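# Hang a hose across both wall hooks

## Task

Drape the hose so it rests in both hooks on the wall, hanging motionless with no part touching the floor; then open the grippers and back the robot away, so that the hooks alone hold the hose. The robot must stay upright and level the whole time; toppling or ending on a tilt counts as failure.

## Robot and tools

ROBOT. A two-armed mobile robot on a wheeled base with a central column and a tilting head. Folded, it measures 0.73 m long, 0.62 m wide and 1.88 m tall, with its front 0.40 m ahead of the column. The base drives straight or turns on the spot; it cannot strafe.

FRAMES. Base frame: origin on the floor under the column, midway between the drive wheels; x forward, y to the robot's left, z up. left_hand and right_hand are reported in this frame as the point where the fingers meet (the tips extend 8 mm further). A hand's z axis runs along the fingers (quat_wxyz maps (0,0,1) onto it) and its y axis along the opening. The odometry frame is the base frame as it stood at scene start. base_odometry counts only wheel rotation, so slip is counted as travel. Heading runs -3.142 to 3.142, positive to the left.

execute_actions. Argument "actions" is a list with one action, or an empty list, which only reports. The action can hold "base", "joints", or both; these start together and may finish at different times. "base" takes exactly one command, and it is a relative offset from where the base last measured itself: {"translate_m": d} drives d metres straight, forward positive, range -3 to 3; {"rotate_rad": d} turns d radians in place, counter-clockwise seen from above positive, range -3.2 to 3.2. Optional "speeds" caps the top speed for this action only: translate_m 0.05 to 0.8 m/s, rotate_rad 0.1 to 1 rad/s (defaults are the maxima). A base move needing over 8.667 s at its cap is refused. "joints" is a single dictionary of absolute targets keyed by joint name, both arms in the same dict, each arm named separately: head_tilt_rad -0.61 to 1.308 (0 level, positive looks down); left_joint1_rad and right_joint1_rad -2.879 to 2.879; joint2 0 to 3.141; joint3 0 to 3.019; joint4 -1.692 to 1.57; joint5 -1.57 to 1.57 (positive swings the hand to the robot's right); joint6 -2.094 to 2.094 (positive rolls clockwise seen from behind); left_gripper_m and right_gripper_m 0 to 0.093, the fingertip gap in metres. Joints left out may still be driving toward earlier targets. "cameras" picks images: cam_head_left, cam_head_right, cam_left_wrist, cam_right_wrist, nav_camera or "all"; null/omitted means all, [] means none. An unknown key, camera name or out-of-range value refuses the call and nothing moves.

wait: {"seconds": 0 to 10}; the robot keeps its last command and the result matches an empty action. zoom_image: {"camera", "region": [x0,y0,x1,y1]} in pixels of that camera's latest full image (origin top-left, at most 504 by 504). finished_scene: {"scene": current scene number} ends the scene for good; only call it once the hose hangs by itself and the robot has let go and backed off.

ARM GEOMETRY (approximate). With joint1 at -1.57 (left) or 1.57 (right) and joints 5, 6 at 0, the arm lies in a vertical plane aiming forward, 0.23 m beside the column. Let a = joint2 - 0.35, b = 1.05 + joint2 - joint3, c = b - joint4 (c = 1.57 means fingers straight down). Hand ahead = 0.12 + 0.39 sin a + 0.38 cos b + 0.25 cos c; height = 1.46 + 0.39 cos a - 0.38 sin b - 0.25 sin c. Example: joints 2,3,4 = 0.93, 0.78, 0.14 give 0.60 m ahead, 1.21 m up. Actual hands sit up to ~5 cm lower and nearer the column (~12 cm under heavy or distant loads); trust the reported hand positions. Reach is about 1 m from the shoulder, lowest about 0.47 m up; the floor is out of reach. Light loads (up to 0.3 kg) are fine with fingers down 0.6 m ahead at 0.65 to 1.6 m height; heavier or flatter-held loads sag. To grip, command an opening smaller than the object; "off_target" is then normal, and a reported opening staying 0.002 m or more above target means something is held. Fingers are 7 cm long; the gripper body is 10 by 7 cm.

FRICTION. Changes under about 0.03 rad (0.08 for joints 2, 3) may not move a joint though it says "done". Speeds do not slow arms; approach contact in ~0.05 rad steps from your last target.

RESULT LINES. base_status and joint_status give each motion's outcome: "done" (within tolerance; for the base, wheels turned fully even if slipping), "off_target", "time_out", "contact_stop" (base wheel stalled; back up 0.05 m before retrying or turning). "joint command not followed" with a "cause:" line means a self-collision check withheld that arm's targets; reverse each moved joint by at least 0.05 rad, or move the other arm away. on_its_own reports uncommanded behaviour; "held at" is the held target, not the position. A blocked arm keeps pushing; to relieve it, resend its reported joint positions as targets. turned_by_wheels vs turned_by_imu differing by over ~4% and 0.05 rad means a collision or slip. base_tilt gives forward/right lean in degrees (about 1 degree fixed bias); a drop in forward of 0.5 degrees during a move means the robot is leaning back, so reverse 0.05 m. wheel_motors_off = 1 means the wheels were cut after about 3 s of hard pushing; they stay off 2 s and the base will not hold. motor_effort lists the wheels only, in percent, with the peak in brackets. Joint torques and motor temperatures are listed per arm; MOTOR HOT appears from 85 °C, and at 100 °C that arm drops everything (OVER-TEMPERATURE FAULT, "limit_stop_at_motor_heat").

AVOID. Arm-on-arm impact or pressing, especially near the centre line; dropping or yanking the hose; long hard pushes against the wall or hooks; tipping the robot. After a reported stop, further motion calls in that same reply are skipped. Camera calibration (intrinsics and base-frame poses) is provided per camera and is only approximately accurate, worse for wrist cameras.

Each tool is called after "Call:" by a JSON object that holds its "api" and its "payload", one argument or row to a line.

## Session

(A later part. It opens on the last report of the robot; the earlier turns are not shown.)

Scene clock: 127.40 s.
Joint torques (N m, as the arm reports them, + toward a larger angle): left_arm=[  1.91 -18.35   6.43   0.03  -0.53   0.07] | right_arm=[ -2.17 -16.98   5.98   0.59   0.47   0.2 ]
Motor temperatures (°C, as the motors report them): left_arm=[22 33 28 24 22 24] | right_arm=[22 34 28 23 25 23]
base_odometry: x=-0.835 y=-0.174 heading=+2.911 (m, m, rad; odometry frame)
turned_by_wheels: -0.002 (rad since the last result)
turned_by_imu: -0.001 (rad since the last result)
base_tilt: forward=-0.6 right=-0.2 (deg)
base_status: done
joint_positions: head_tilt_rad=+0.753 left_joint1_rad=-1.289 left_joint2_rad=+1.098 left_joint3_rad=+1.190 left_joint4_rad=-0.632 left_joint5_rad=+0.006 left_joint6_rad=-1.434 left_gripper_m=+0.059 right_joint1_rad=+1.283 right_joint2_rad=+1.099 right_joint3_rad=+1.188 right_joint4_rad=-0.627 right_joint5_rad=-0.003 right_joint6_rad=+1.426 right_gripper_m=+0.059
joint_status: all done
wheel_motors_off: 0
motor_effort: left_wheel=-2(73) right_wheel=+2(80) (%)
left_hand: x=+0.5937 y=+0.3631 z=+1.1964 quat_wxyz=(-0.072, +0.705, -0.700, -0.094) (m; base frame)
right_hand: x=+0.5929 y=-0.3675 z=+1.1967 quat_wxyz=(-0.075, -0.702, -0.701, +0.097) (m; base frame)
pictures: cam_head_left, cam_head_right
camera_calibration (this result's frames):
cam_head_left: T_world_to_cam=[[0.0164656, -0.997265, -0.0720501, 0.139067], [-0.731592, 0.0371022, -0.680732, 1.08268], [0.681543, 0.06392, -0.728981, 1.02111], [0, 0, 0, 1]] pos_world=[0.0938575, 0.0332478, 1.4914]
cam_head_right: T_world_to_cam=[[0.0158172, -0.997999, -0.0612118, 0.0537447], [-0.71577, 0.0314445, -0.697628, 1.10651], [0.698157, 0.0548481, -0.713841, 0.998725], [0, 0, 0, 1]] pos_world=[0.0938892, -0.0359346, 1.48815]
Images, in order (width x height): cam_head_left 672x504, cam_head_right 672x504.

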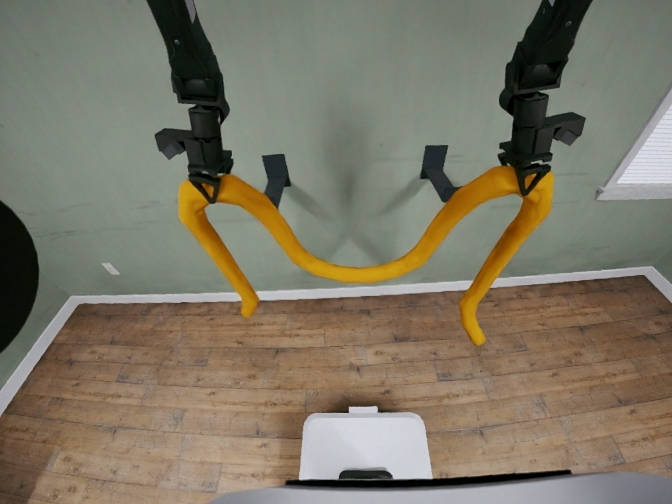

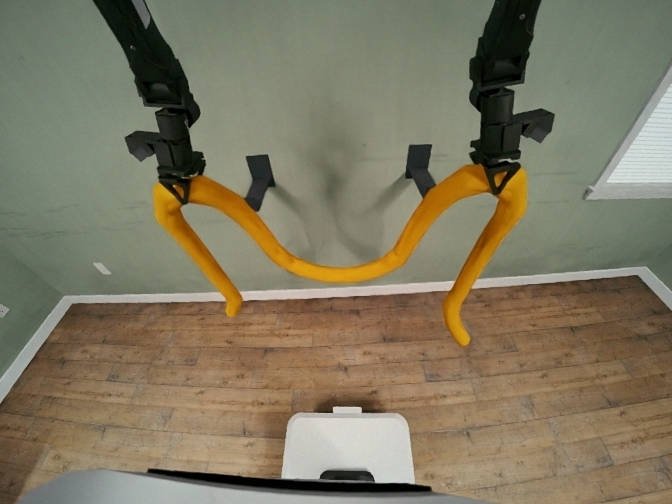

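Call:
{"api": "execute_actions", "payload": {
  "actions": [
    {"base":{"translate_m":0.22},"speeds":{"translate_m":0.15},"joints":{"left_joint1_rad":-1.27,"left_joint2_rad":1.2,"left_joint3_rad":1.26,"left_joint4_rad":-0.47,"right_joint1_rad":1.27,"right_joint2_rad":1.2,"right_joint3_rad":1.26,"right_joint4_rad":-0.47}}
  ],
  "cameras": ["cam_head_left","cam_head_right"]
}}

Scene clock: 139.00 s.
Joint torques (N m, as the arm reports them, + toward a larger angle): left_arm=[  3.29 -20.95   7.04   0.29  -0.63   0.06] | right_arm=[ -3.33 -18.94   6.79   1.12   0.47   0.19]
Motor temperatures (°C, as the motors report them): left_arm=[22 33 28 24 22 24] | right_arm=[22 34 29 23 25 23]
base_odometry: x=-1.050 y=-0.124 heading=+2.909 (m, m, rad; odometry frame)
turned_by_wheels: -0.001 (rad since the last result)
turned_by_imu: -0.002 (rad since the last result)
base_tilt: forward=-0.7 right=-0.2 (deg)
base_status: done
joint_positions: head_tilt_rad=+0.753 left_joint1_rad=-1.287 left_joint2_rad=+1.261 left_joint3_rad=+1.221 left_joint4_rad=-0.487 left_joint5_rad=+0.008 left_joint6_rad=-1.434 left_gripper_m=+0.059 right_joint1_rad=+1.283 right_joint2_rad=+1.258 right_joint3_rad=+1.215 right_joint4_rad=-0.487 right_joint5_rad=-0.003 right_joint6_rad=+1.426 right_gripper_m=+0.059
joint_status: all done
wheel_motors_off: 0
motor_effort: left_wheel=-2(44) right_wheel=+1(36) (%)
left_hand: x=+0.5943 y=+0.3816 z=+1.1258 quat_wxyz=(-0.077, +0.704, -0.700, -0.090) (m; base frame)
right_hand: x=+0.5914 y=-0.3851 z=+1.1271 quat_wxyz=(-0.078, -0.702, -0.701, +0.095) (m; base frame)
pictures: cam_head_left, cam_head_right
camera_calibration (this result's frames):
cam_head_left: T_world_to_cam=[[0.0164495, -0.997265, -0.0720538, 0.139074], [-0.731744, 0.0371022, -0.680569, 1.08243], [0.681381, 0.06392, -0.729132, 1.02135], [0, 0, 0, 1]] pos_world=[0.0938467, 0.0332478, 1.49139]
cam_head_right: T_world_to_cam=[[0.0158035, -0.997999, -0.0612153, 0.0537508], [-0.715925, 0.0314445, -0.697468, 1.10627], [0.697998, 0.0548481, -0.713996, 0.998972], [0, 0, 0, 1]] pos_world=[0.0938777, -0.0359346, 1.48814]
Images, in order (width x height): cam_head_left 672x504, cam_head_right 672x504.

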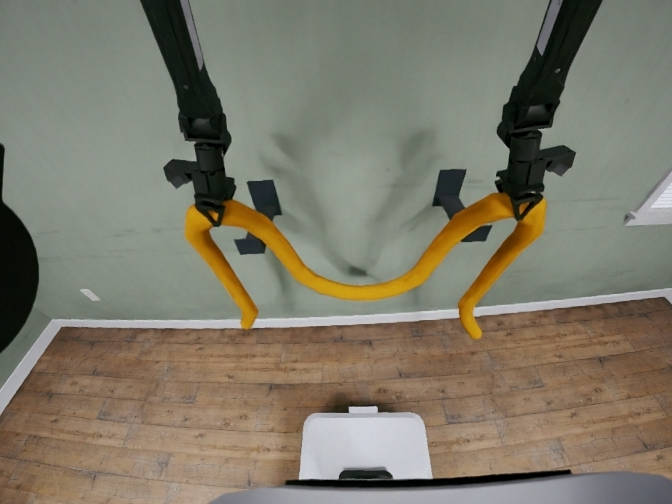

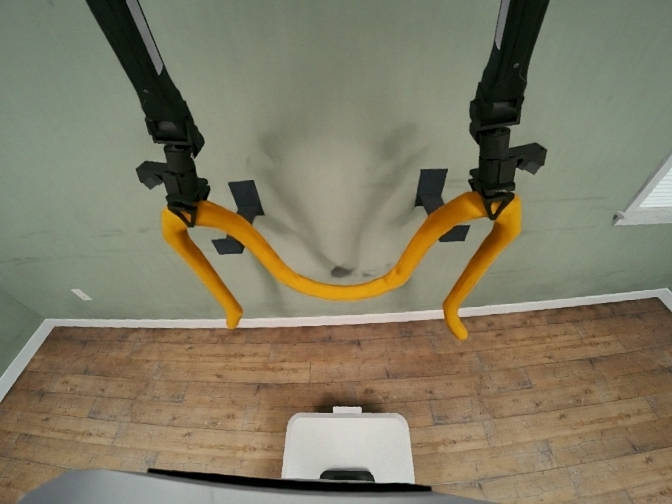

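Call:
{"api": "execute_actions", "payload": {
  "actions": [
    {"base":{"translate_m":0.16},"speeds":{"translate_m":0.15}}
  ],
  "cameras": ["cam_head_left","cam_left_wrist","cam_right_wrist"]
}}

Scene clock: 145.07 s.
Joint torques (N m, as the arm reports them, + toward a larger angle): left_arm=[  3.24 -20.61   6.99   0.21  -0.62   0.06] | right_arm=[ -3.72 -18.82   6.63   1.04   0.47   0.19]
Motor temperatures (°C, as the motors report them): left_arm=[22 34 29 24 22 24] | right_arm=[22 35 29 23 25 23]
base_odometry: x=-1.205 y=-0.087 heading=+2.908 (m, m, rad; odometry frame)
turned_by_wheels: -0.001 (rad since the last result)
turned_by_imu: -0.002 (rad since the last result)
base_tilt: forward=-0.7 right=-0.2 (deg)
base_status: done
joint_positions: head_tilt_rad=+0.753 left_joint1_rad=-1.287 left_joint2_rad=+1.260 left_joint3_rad=+1.223 left_joint4_rad=-0.486 left_joint5_rad=+0.008 left_joint6_rad=-1.434 left_gripper_m=+0.059 right_joint1_rad=+1.283 right_joint2_rad=+1.257 right_joint3_rad=+1.217 right_joint4_rad=-0.486 right_joint5_rad=-0.003 right_joint6_rad=+1.426 right_gripper_m=+0.059
joint_status: not commanded
wheel_motors_off: 0
motor_effort: left_wheel=-3(39) right_wheel=+1(42) (%)
left_hand: x=+0.5960 y=+0.3816 z=+1.1267 quat_wxyz=(-0.078, +0.704, -0.700, -0.089) (m; base frame)
right_hand: x=+0.5931 y=-0.3851 z=+1.1280 quat_wxyz=(-0.079, -0.702, -0.702, +0.094) (m; base frame)
pictures: cam_head_left, cam_left_wrist, cam_right_wrist
camera_calibration (this result's frames):
cam_head_left: T_world_to_cam=[[0.0164439, -0.997265, -0.0720551, 0.139076], [-0.731797, 0.0371022, -0.680512, 1.08235], [0.681324, 0.06392, -0.729185, 1.02144], [0, 0, 0, 1]] pos_world=[0.0938429, 0.0332478, 1.49139]
cam_left_wrist: T_world_to_cam=[[0.999491, 0.0227126, -0.0224064, -0.57744], [0.0296129, -0.92178, 0.38658, -0.0999925], [-0.0118735, -0.387047, -0.921984, 1.31616], [0, 0, 0, 1]] pos_world=[0.595734, 0.430361, 1.2392]
cam_right_wrist: T_world_to_cam=[[-0.999829, 0.00736564, 0.0169792, 0.574341], [0.0131936, 0.927025, 0.374768, -0.0644533], [-0.0129797, 0.374928, -0.926963, 1.32286], [0, 0, 0, 1]] pos_world=[0.592264, -0.440458, 1.24065]
Images, in order (width x height): cam_head_left 672x504, cam_left_wrist 672x504, cam_right_wrist 672x504.

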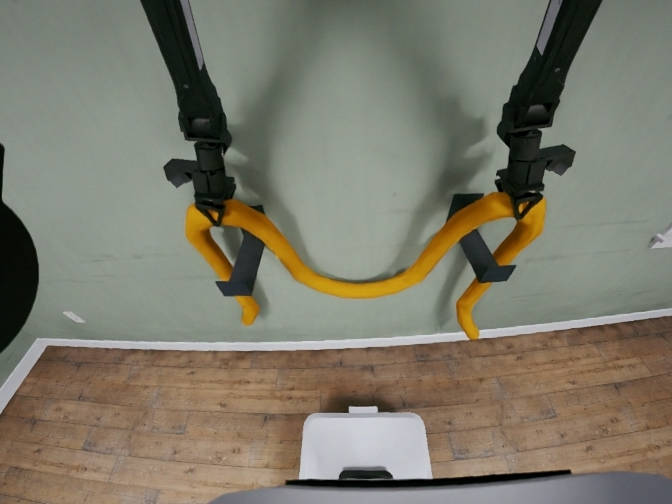

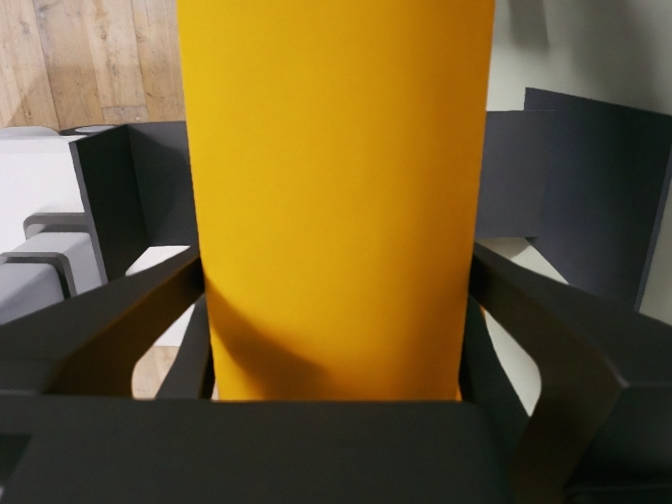

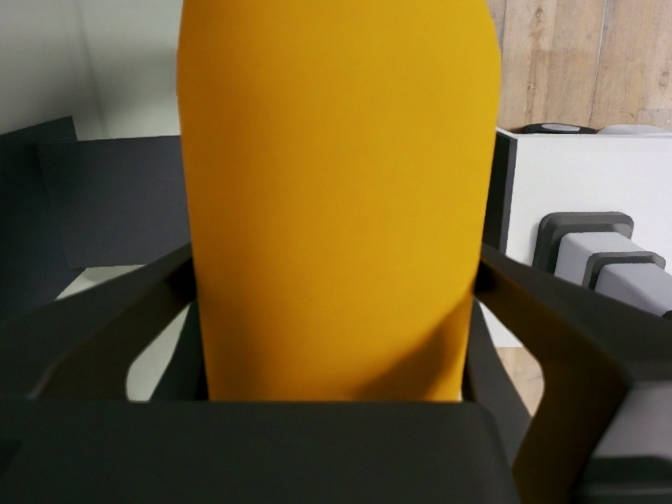

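Call:
{"api": "execute_actions", "payload": {
  "actions": [
    {"joints":{"left_joint1_rad":-1.35,"left_joint2_rad":1.48,"left_joint3_rad":1.38,"left_joint4_rad":-0.34,"left_joint6_rad":-1.45,"right_joint1_rad":1.355,"right_joint2_rad":1.49,"right_joint3_rad":1.45,"right_joint4_rad":-0.36,"right_joint6_rad":1.5}}
  ],
  "cameras": []
}}

Call:
{"api": "execute_actions", "payload": {
  "actions": [
    {"joints":{"left_joint2_rad":1.58,"left_joint3_rad":1.44,"right_joint2_rad":1.59,"right_joint3_rad":1.52}}
  ],
  "cameras": ["cam_head_left","cam_left_wrist","cam_right_wrist"]
}}

Scene clock: 154.43 s.
Joint torques (N m, as the arm reports them, + toward a larger angle): left_arm=[  2.4  -22.23   5.28   0.23  -0.64  -0.06] | right_arm=[ -3.23 -21.11   4.69   0.99   0.31   0.32]
Motor temperatures (°C, as the motors report them): left_arm=[22 34 29 24 22 24] | right_arm=[22 35 30 23 25 23]
base_odometry: x=-1.205 y=-0.087 heading=+2.908 (m, m, rad; odometry frame)
turned_by_wheels: +0.000 (rad since the last result)
turned_by_imu: -0.001 (rad since the last result)
base_tilt: forward=-0.7 right=-0.3 (deg)
base_status: not commanded
joint_positions: head_tilt_rad=+0.753 left_joint1_rad=-1.359 left_joint2_rad=+1.544 left_joint3_rad=+1.351 left_joint4_rad=-0.359 left_joint5_rad=+0.009 left_joint6_rad=-1.439 left_gripper_m=+0.059 right_joint1_rad=+1.362 right_joint2_rad=+1.557 right_joint3_rad=+1.425 right_joint4_rad=-0.374 right_joint5_rad=-0.001 right_joint6_rad=+1.484 right_gripper_m=+0.059
joint_status: all done
wheel_motors_off: 0
motor_effort: left_wheel=-3(5) right_wheel=+3(7) (%)
left_hand: x=+0.5918 y=+0.3625 z=+1.0016 quat_wxyz=(-0.046, +0.696, -0.712, -0.074) (m; base frame)
right_hand: x=+0.6266 y=-0.3656 z=+1.0055 quat_wxyz=(-0.067, -0.710, -0.699, +0.061) (m; base frame)
pictures: none
No camera images: the call's "cameras" was empty. Leave "cameras" out to get every camera's image.

Scene clock: 155.17 s.
Joint torques (N m, as the arm reports them, + toward a larger angle): left_arm=[  3.03 -18.51   5.11   0.24  -0.83  -0.06] | right_arm=[ -3.37 -18.71   5.31   0.99   0.73   0.31]
Motor temperatures (°C, as the motors report them): left_arm=[22 34 29 24 22 24] | right_arm=[22 35 30 23 25 23]
base_odometry: x=-1.205 y=-0.087 heading=+2.908 (m, m, rad; odometry frame)
turned_by_wheels: +0.000 (rad since the last result)
turned_by_imu: +0.000 (rad since the last result)
base_tilt: forward=-0.7 right=-0.2 (deg)
base_status: not commanded
joint_positions: head_tilt_rad=+0.753 left_joint1_rad=-1.363 left_joint2_rad=+1.589 left_joint3_rad=+1.416 left_joint4_rad=-0.357 left_joint5_rad=+0.015 left_joint6_rad=-1.439 left_gripper_m=+0.059 right_joint1_rad=+1.364 right_joint2_rad=+1.616 right_joint3_rad=+1.486 right_joint4_rad=-0.374 right_joint5_rad=-0.010 right_joint6_rad=+1.484 right_gripper_m=+0.059
joint_status: all done
wheel_motors_off: 0
motor_effort: left_wheel=-3(4) right_wheel=+3(4) (%)
left_hand: x=+0.6102 y=+0.3632 z=+0.9875 quat_wxyz=(-0.052, +0.695, -0.714, -0.064) (m; base frame)
right_hand: x=+0.6357 y=-0.3677 z=+0.9847 quat_wxyz=(-0.065, -0.710, -0.699, +0.056) (m; base frame)
pictures: cam_head_left, cam_left_wrist, cam_right_wrist
camera_calibration (this result's frames):
cam_head_left: T_world_to_cam=[[0.0164434, -0.997265, -0.0720552, 0.139076], [-0.731802, 0.0371022, -0.680507, 1.08234], [0.681319, 0.06392, -0.72919, 1.02144], [0, 0, 0, 1]] pos_world=[0.0938426, 0.0332478, 1.49139]
cam_left_wrist: T_world_to_cam=[[0.999537, -0.0109071, -0.0284158, -0.576217], [0.00316285, -0.891315, 0.453374, -0.124446], [-0.0302724, -0.453254, -0.890867, 1.18545], [0, 0, 0, 1]] pos_world=[0.61223, 0.420104, 1.09612]
cam_right_wrist: T_world_to_cam=[[-0.999683, 0.0184917, -0.0170828, 0.656824], [0.00901768, 0.896573, 0.442803, -0.103055], [0.0235041, 0.442509, -0.896456, 1.15567], [0, 0, 0, 1]] pos_world=[0.630382, -0.431142, 1.09286]
Images, in order (width x height): cam_head_left 672x504, cam_left_wrist 672x504, cam_right_wrist 672x504.

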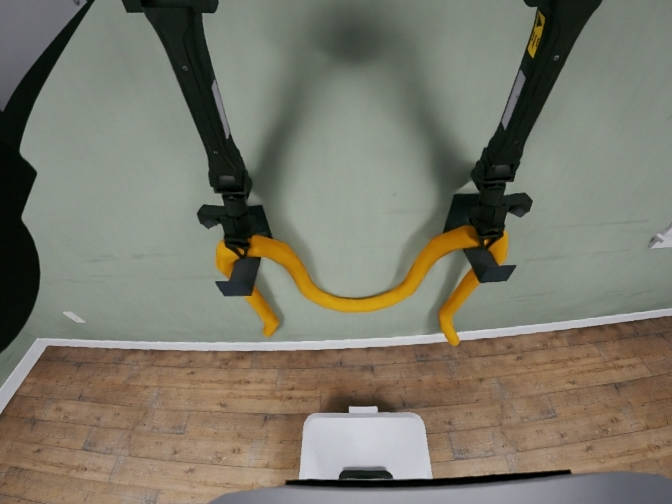

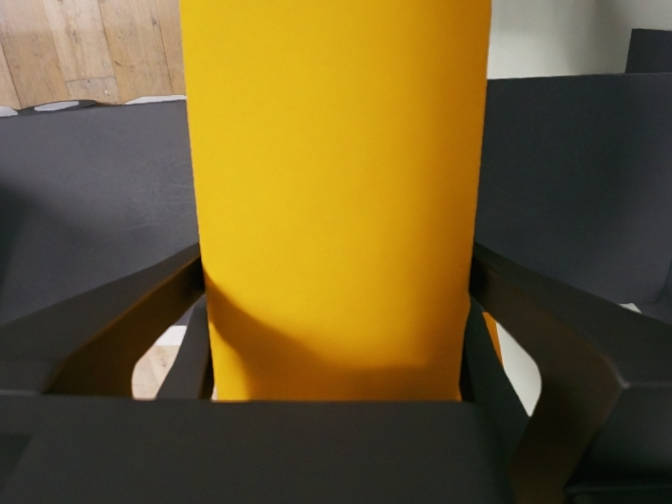

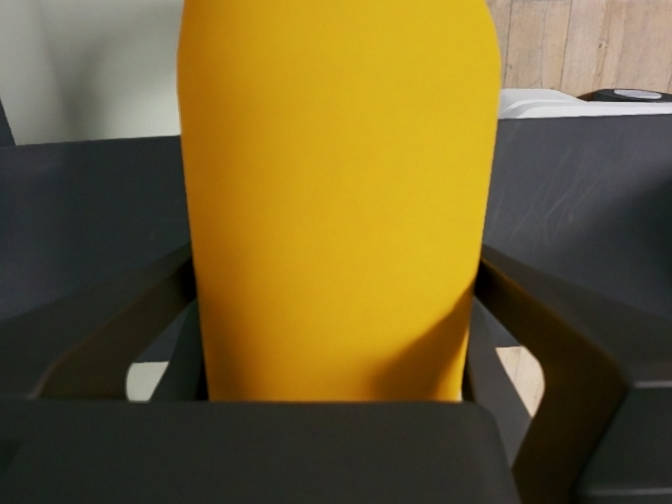

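Call:
{"api": "execute_actions", "payload": {
  "actions": [
    {"joints":{"left_joint2_rad":1.63,"right_joint2_rad":1.64}}
  ],
  "cameras": []
}}

Call:
{"api": "execute_actions", "payload": {
  "actions": [
    {"joints":{"left_gripper_m":0.093,"right_gripper_m":0.093}}
  ],
  "cameras": ["cam_head_left"]
}}

Call:
{"api": "execute_actions", "payload": {
  "actions": [
    {"joints":{"left_joint1_rad":-1.31,"left_joint2_rad":1.26,"left_joint3_rad":1.25,"left_joint4_rad":-0.48,"right_joint1_rad":1.31,"right_joint2_rad":1.27,"right_joint3_rad":1.3,"right_joint4_rad":-0.5}}
  ],
  "cameras": ["cam_head_left"]
}}

Scene clock: 162.40 s.
Joint torques (N m, as the arm reports them, + toward a larger angle): left_arm=[  3.09 -16.3    4.62   0.13  -0.76  -0.06] | right_arm=[ -3.49 -15.75   5.18   0.99   0.81   0.31]
Motor temperatures (°C, as the motors report them): left_arm=[22 34 28 24 23 24] | right_arm=[22 35 29 23 25 23]
base_odometry: x=-1.205 y=-0.087 heading=+2.908 (m, m, rad; odometry frame)
turned_by_wheels: +0.000 (rad since the last result)
turned_by_imu: -0.001 (rad since the last result)
base_tilt: forward=-0.7 right=-0.3 (deg)
base_status: not commanded
joint_positions: head_tilt_rad=+0.753 left_joint1_rad=-1.364 left_joint2_rad=+1.608 left_joint3_rad=+1.421 left_joint4_rad=-0.355 left_joint5_rad=+0.013 left_joint6_rad=-1.439 left_gripper_m=+0.059 right_joint1_rad=+1.364 right_joint2_rad=+1.626 right_joint3_rad=+1.488 right_joint4_rad=-0.374 right_joint5_rad=-0.011 right_joint6_rad=+1.484 right_gripper_m=+0.059
joint_status: all done
wheel_motors_off: 0
motor_effort: left_wheel=-2(4) right_wheel=+3(3) (%)
left_hand: x=+0.6049 y=+0.3640 z=+0.9792 quat_wxyz=(-0.048, +0.695, -0.714, -0.068) (m; base frame)
right_hand: x=+0.6312 y=-0.3676 z=+0.9793 quat_wxyz=(-0.061, -0.710, -0.699, +0.058) (m; base frame)
pictures: none
No camera images: the call's "cameras" was empty. Leave "cameras" out to get every camera's image.

Scene clock: 163.30 s.
Joint torques (N m, as the arm reports them, + toward a larger angle): left_arm=[  2.65 -16.54   4.39  -0.22  -0.41  -0.06] | right_arm=[ -3.48 -15.74   4.9    0.82   0.4    0.29]
Motor temperatures (°C, as the motors report them): left_arm=[22 34 28 24 23 24] | right_arm=[22 35 29 23 25 23]
base_odometry: x=-1.205 y=-0.087 heading=+2.908 (m, m, rad; odometry frame)
turned_by_wheels: +0.000 (rad since the last result)
turned_by_imu: +0.000 (rad since the last result)
base_tilt: forward=-0.7 right=-0.2 (deg)
base_status: not commanded
joint_positions: head_tilt_rad=+0.753 left_joint1_rad=-1.360 left_joint2_rad=+1.611 left_joint3_rad=+1.424 left_joint4_rad=-0.346 left_joint5_rad=+0.003 left_joint6_rad=-1.439 left_gripper_m=+0.093 right_joint1_rad=+1.364 right_joint2_rad=+1.626 right_joint3_rad=+1.492 right_joint4_rad=-0.370 right_joint5_rad=-0.003 right_joint6_rad=+1.486 right_gripper_m=+0.093
joint_status: all done
wheel_motors_off: 0
motor_effort: left_wheel=-4(4) right_wheel=+3(3) (%)
left_hand: x=+0.6070 y=+0.3686 z=+0.9788 quat_wxyz=(-0.055, +0.695, -0.713, -0.070) (m; base frame)
right_hand: x=+0.6345 y=-0.3699 z=+0.9803 quat_wxyz=(-0.067, -0.710, -0.698, +0.059) (m; base frame)
pictures: cam_head_left
camera_calibration (this result's frames):
cam_head_left: T_world_to_cam=[[0.0164434, -0.997265, -0.0720552, 0.139076], [-0.731802, 0.0371022, -0.680507, 1.08234], [0.681319, 0.06392, -0.72919, 1.02144], [0, 0, 0, 1]] pos_world=[0.0938426, 0.0332478, 1.49139]
Images, in order (width x height): cam_head_left 672x504.

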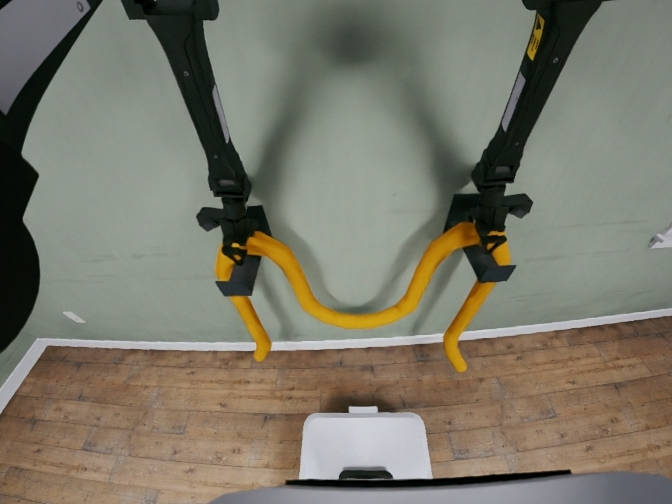

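Scene clock: 164.67 s.
Joint torques (N m, as the arm reports them, + toward a larger angle): left_arm=[  1.79 -15.47   4.81  -0.36  -0.41  -0.05] | right_arm=[ -2.78 -15.14   4.81   0.24   0.4    0.28]
Motor temperatures (°C, as the motors report them): left_arm=[22 34 28 24 22 24] | right_arm=[22 35 29 23 25 23]
base_odometry: x=-1.205 y=-0.087 heading=+2.908 (m, m, rad; odometry frame)
turned_by_wheels: +0.000 (rad since the last result)
turned_by_imu: +0.000 (rad since the last result)
base_tilt: forward=-0.7 right=-0.3 (deg)
base_status: not commanded
joint_positions: head_tilt_rad=+0.753 left_joint1_rad=-1.314 left_joint2_rad=+1.249 left_joint3_rad=+1.244 left_joint4_rad=-0.479 left_joint5_rad=+0.003 left_joint6_rad=-1.439 left_gripper_m=+0.093 right_joint1_rad=+1.317 right_joint2_rad=+1.261 right_joint3_rad=+1.292 right_joint4_rad=-0.496 right_joint5_rad=-0.002 right_joint6_rad=+1.487 right_gripper_m=+0.093
joint_status: all done
wheel_motors_off: 0
motor_effort: left_wheel=-3(4) right_wheel=+3(4) (%)
left_hand: x=+0.6154 y=+0.3679 z=+1.1326 quat_wxyz=(-0.087, +0.700, -0.705, -0.071) (m; base frame)
right_hand: x=+0.6352 y=-0.3691 z=+1.1366 quat_wxyz=(-0.096, -0.715, -0.689, +0.062) (m; base frame)
pictures: cam_head_left
camera_calibration (this result's frames):
cam_head_left: T_world_to_cam=[[0.0164434, -0.997265, -0.0720552, 0.139076], [-0.731802, 0.0371022, -0.680507, 1.08234], [0.681319, 0.06392, -0.72919, 1.02144], [0, 0, 0, 1]] pos_world=[0.0938426, 0.0332478, 1.49139]
Images, in order (width x height): cam_head_left 672x504.

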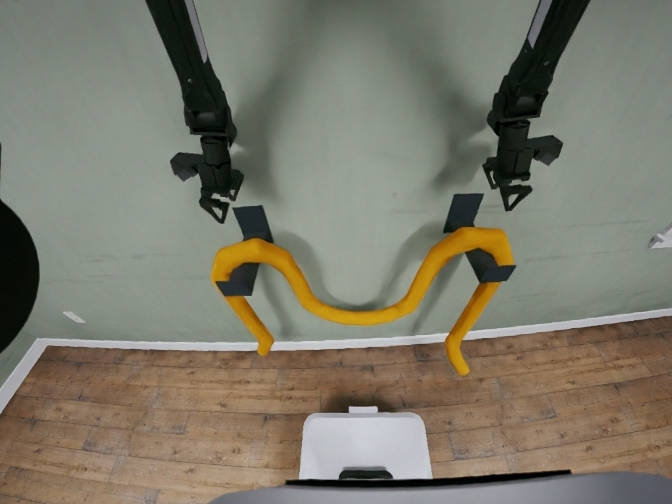

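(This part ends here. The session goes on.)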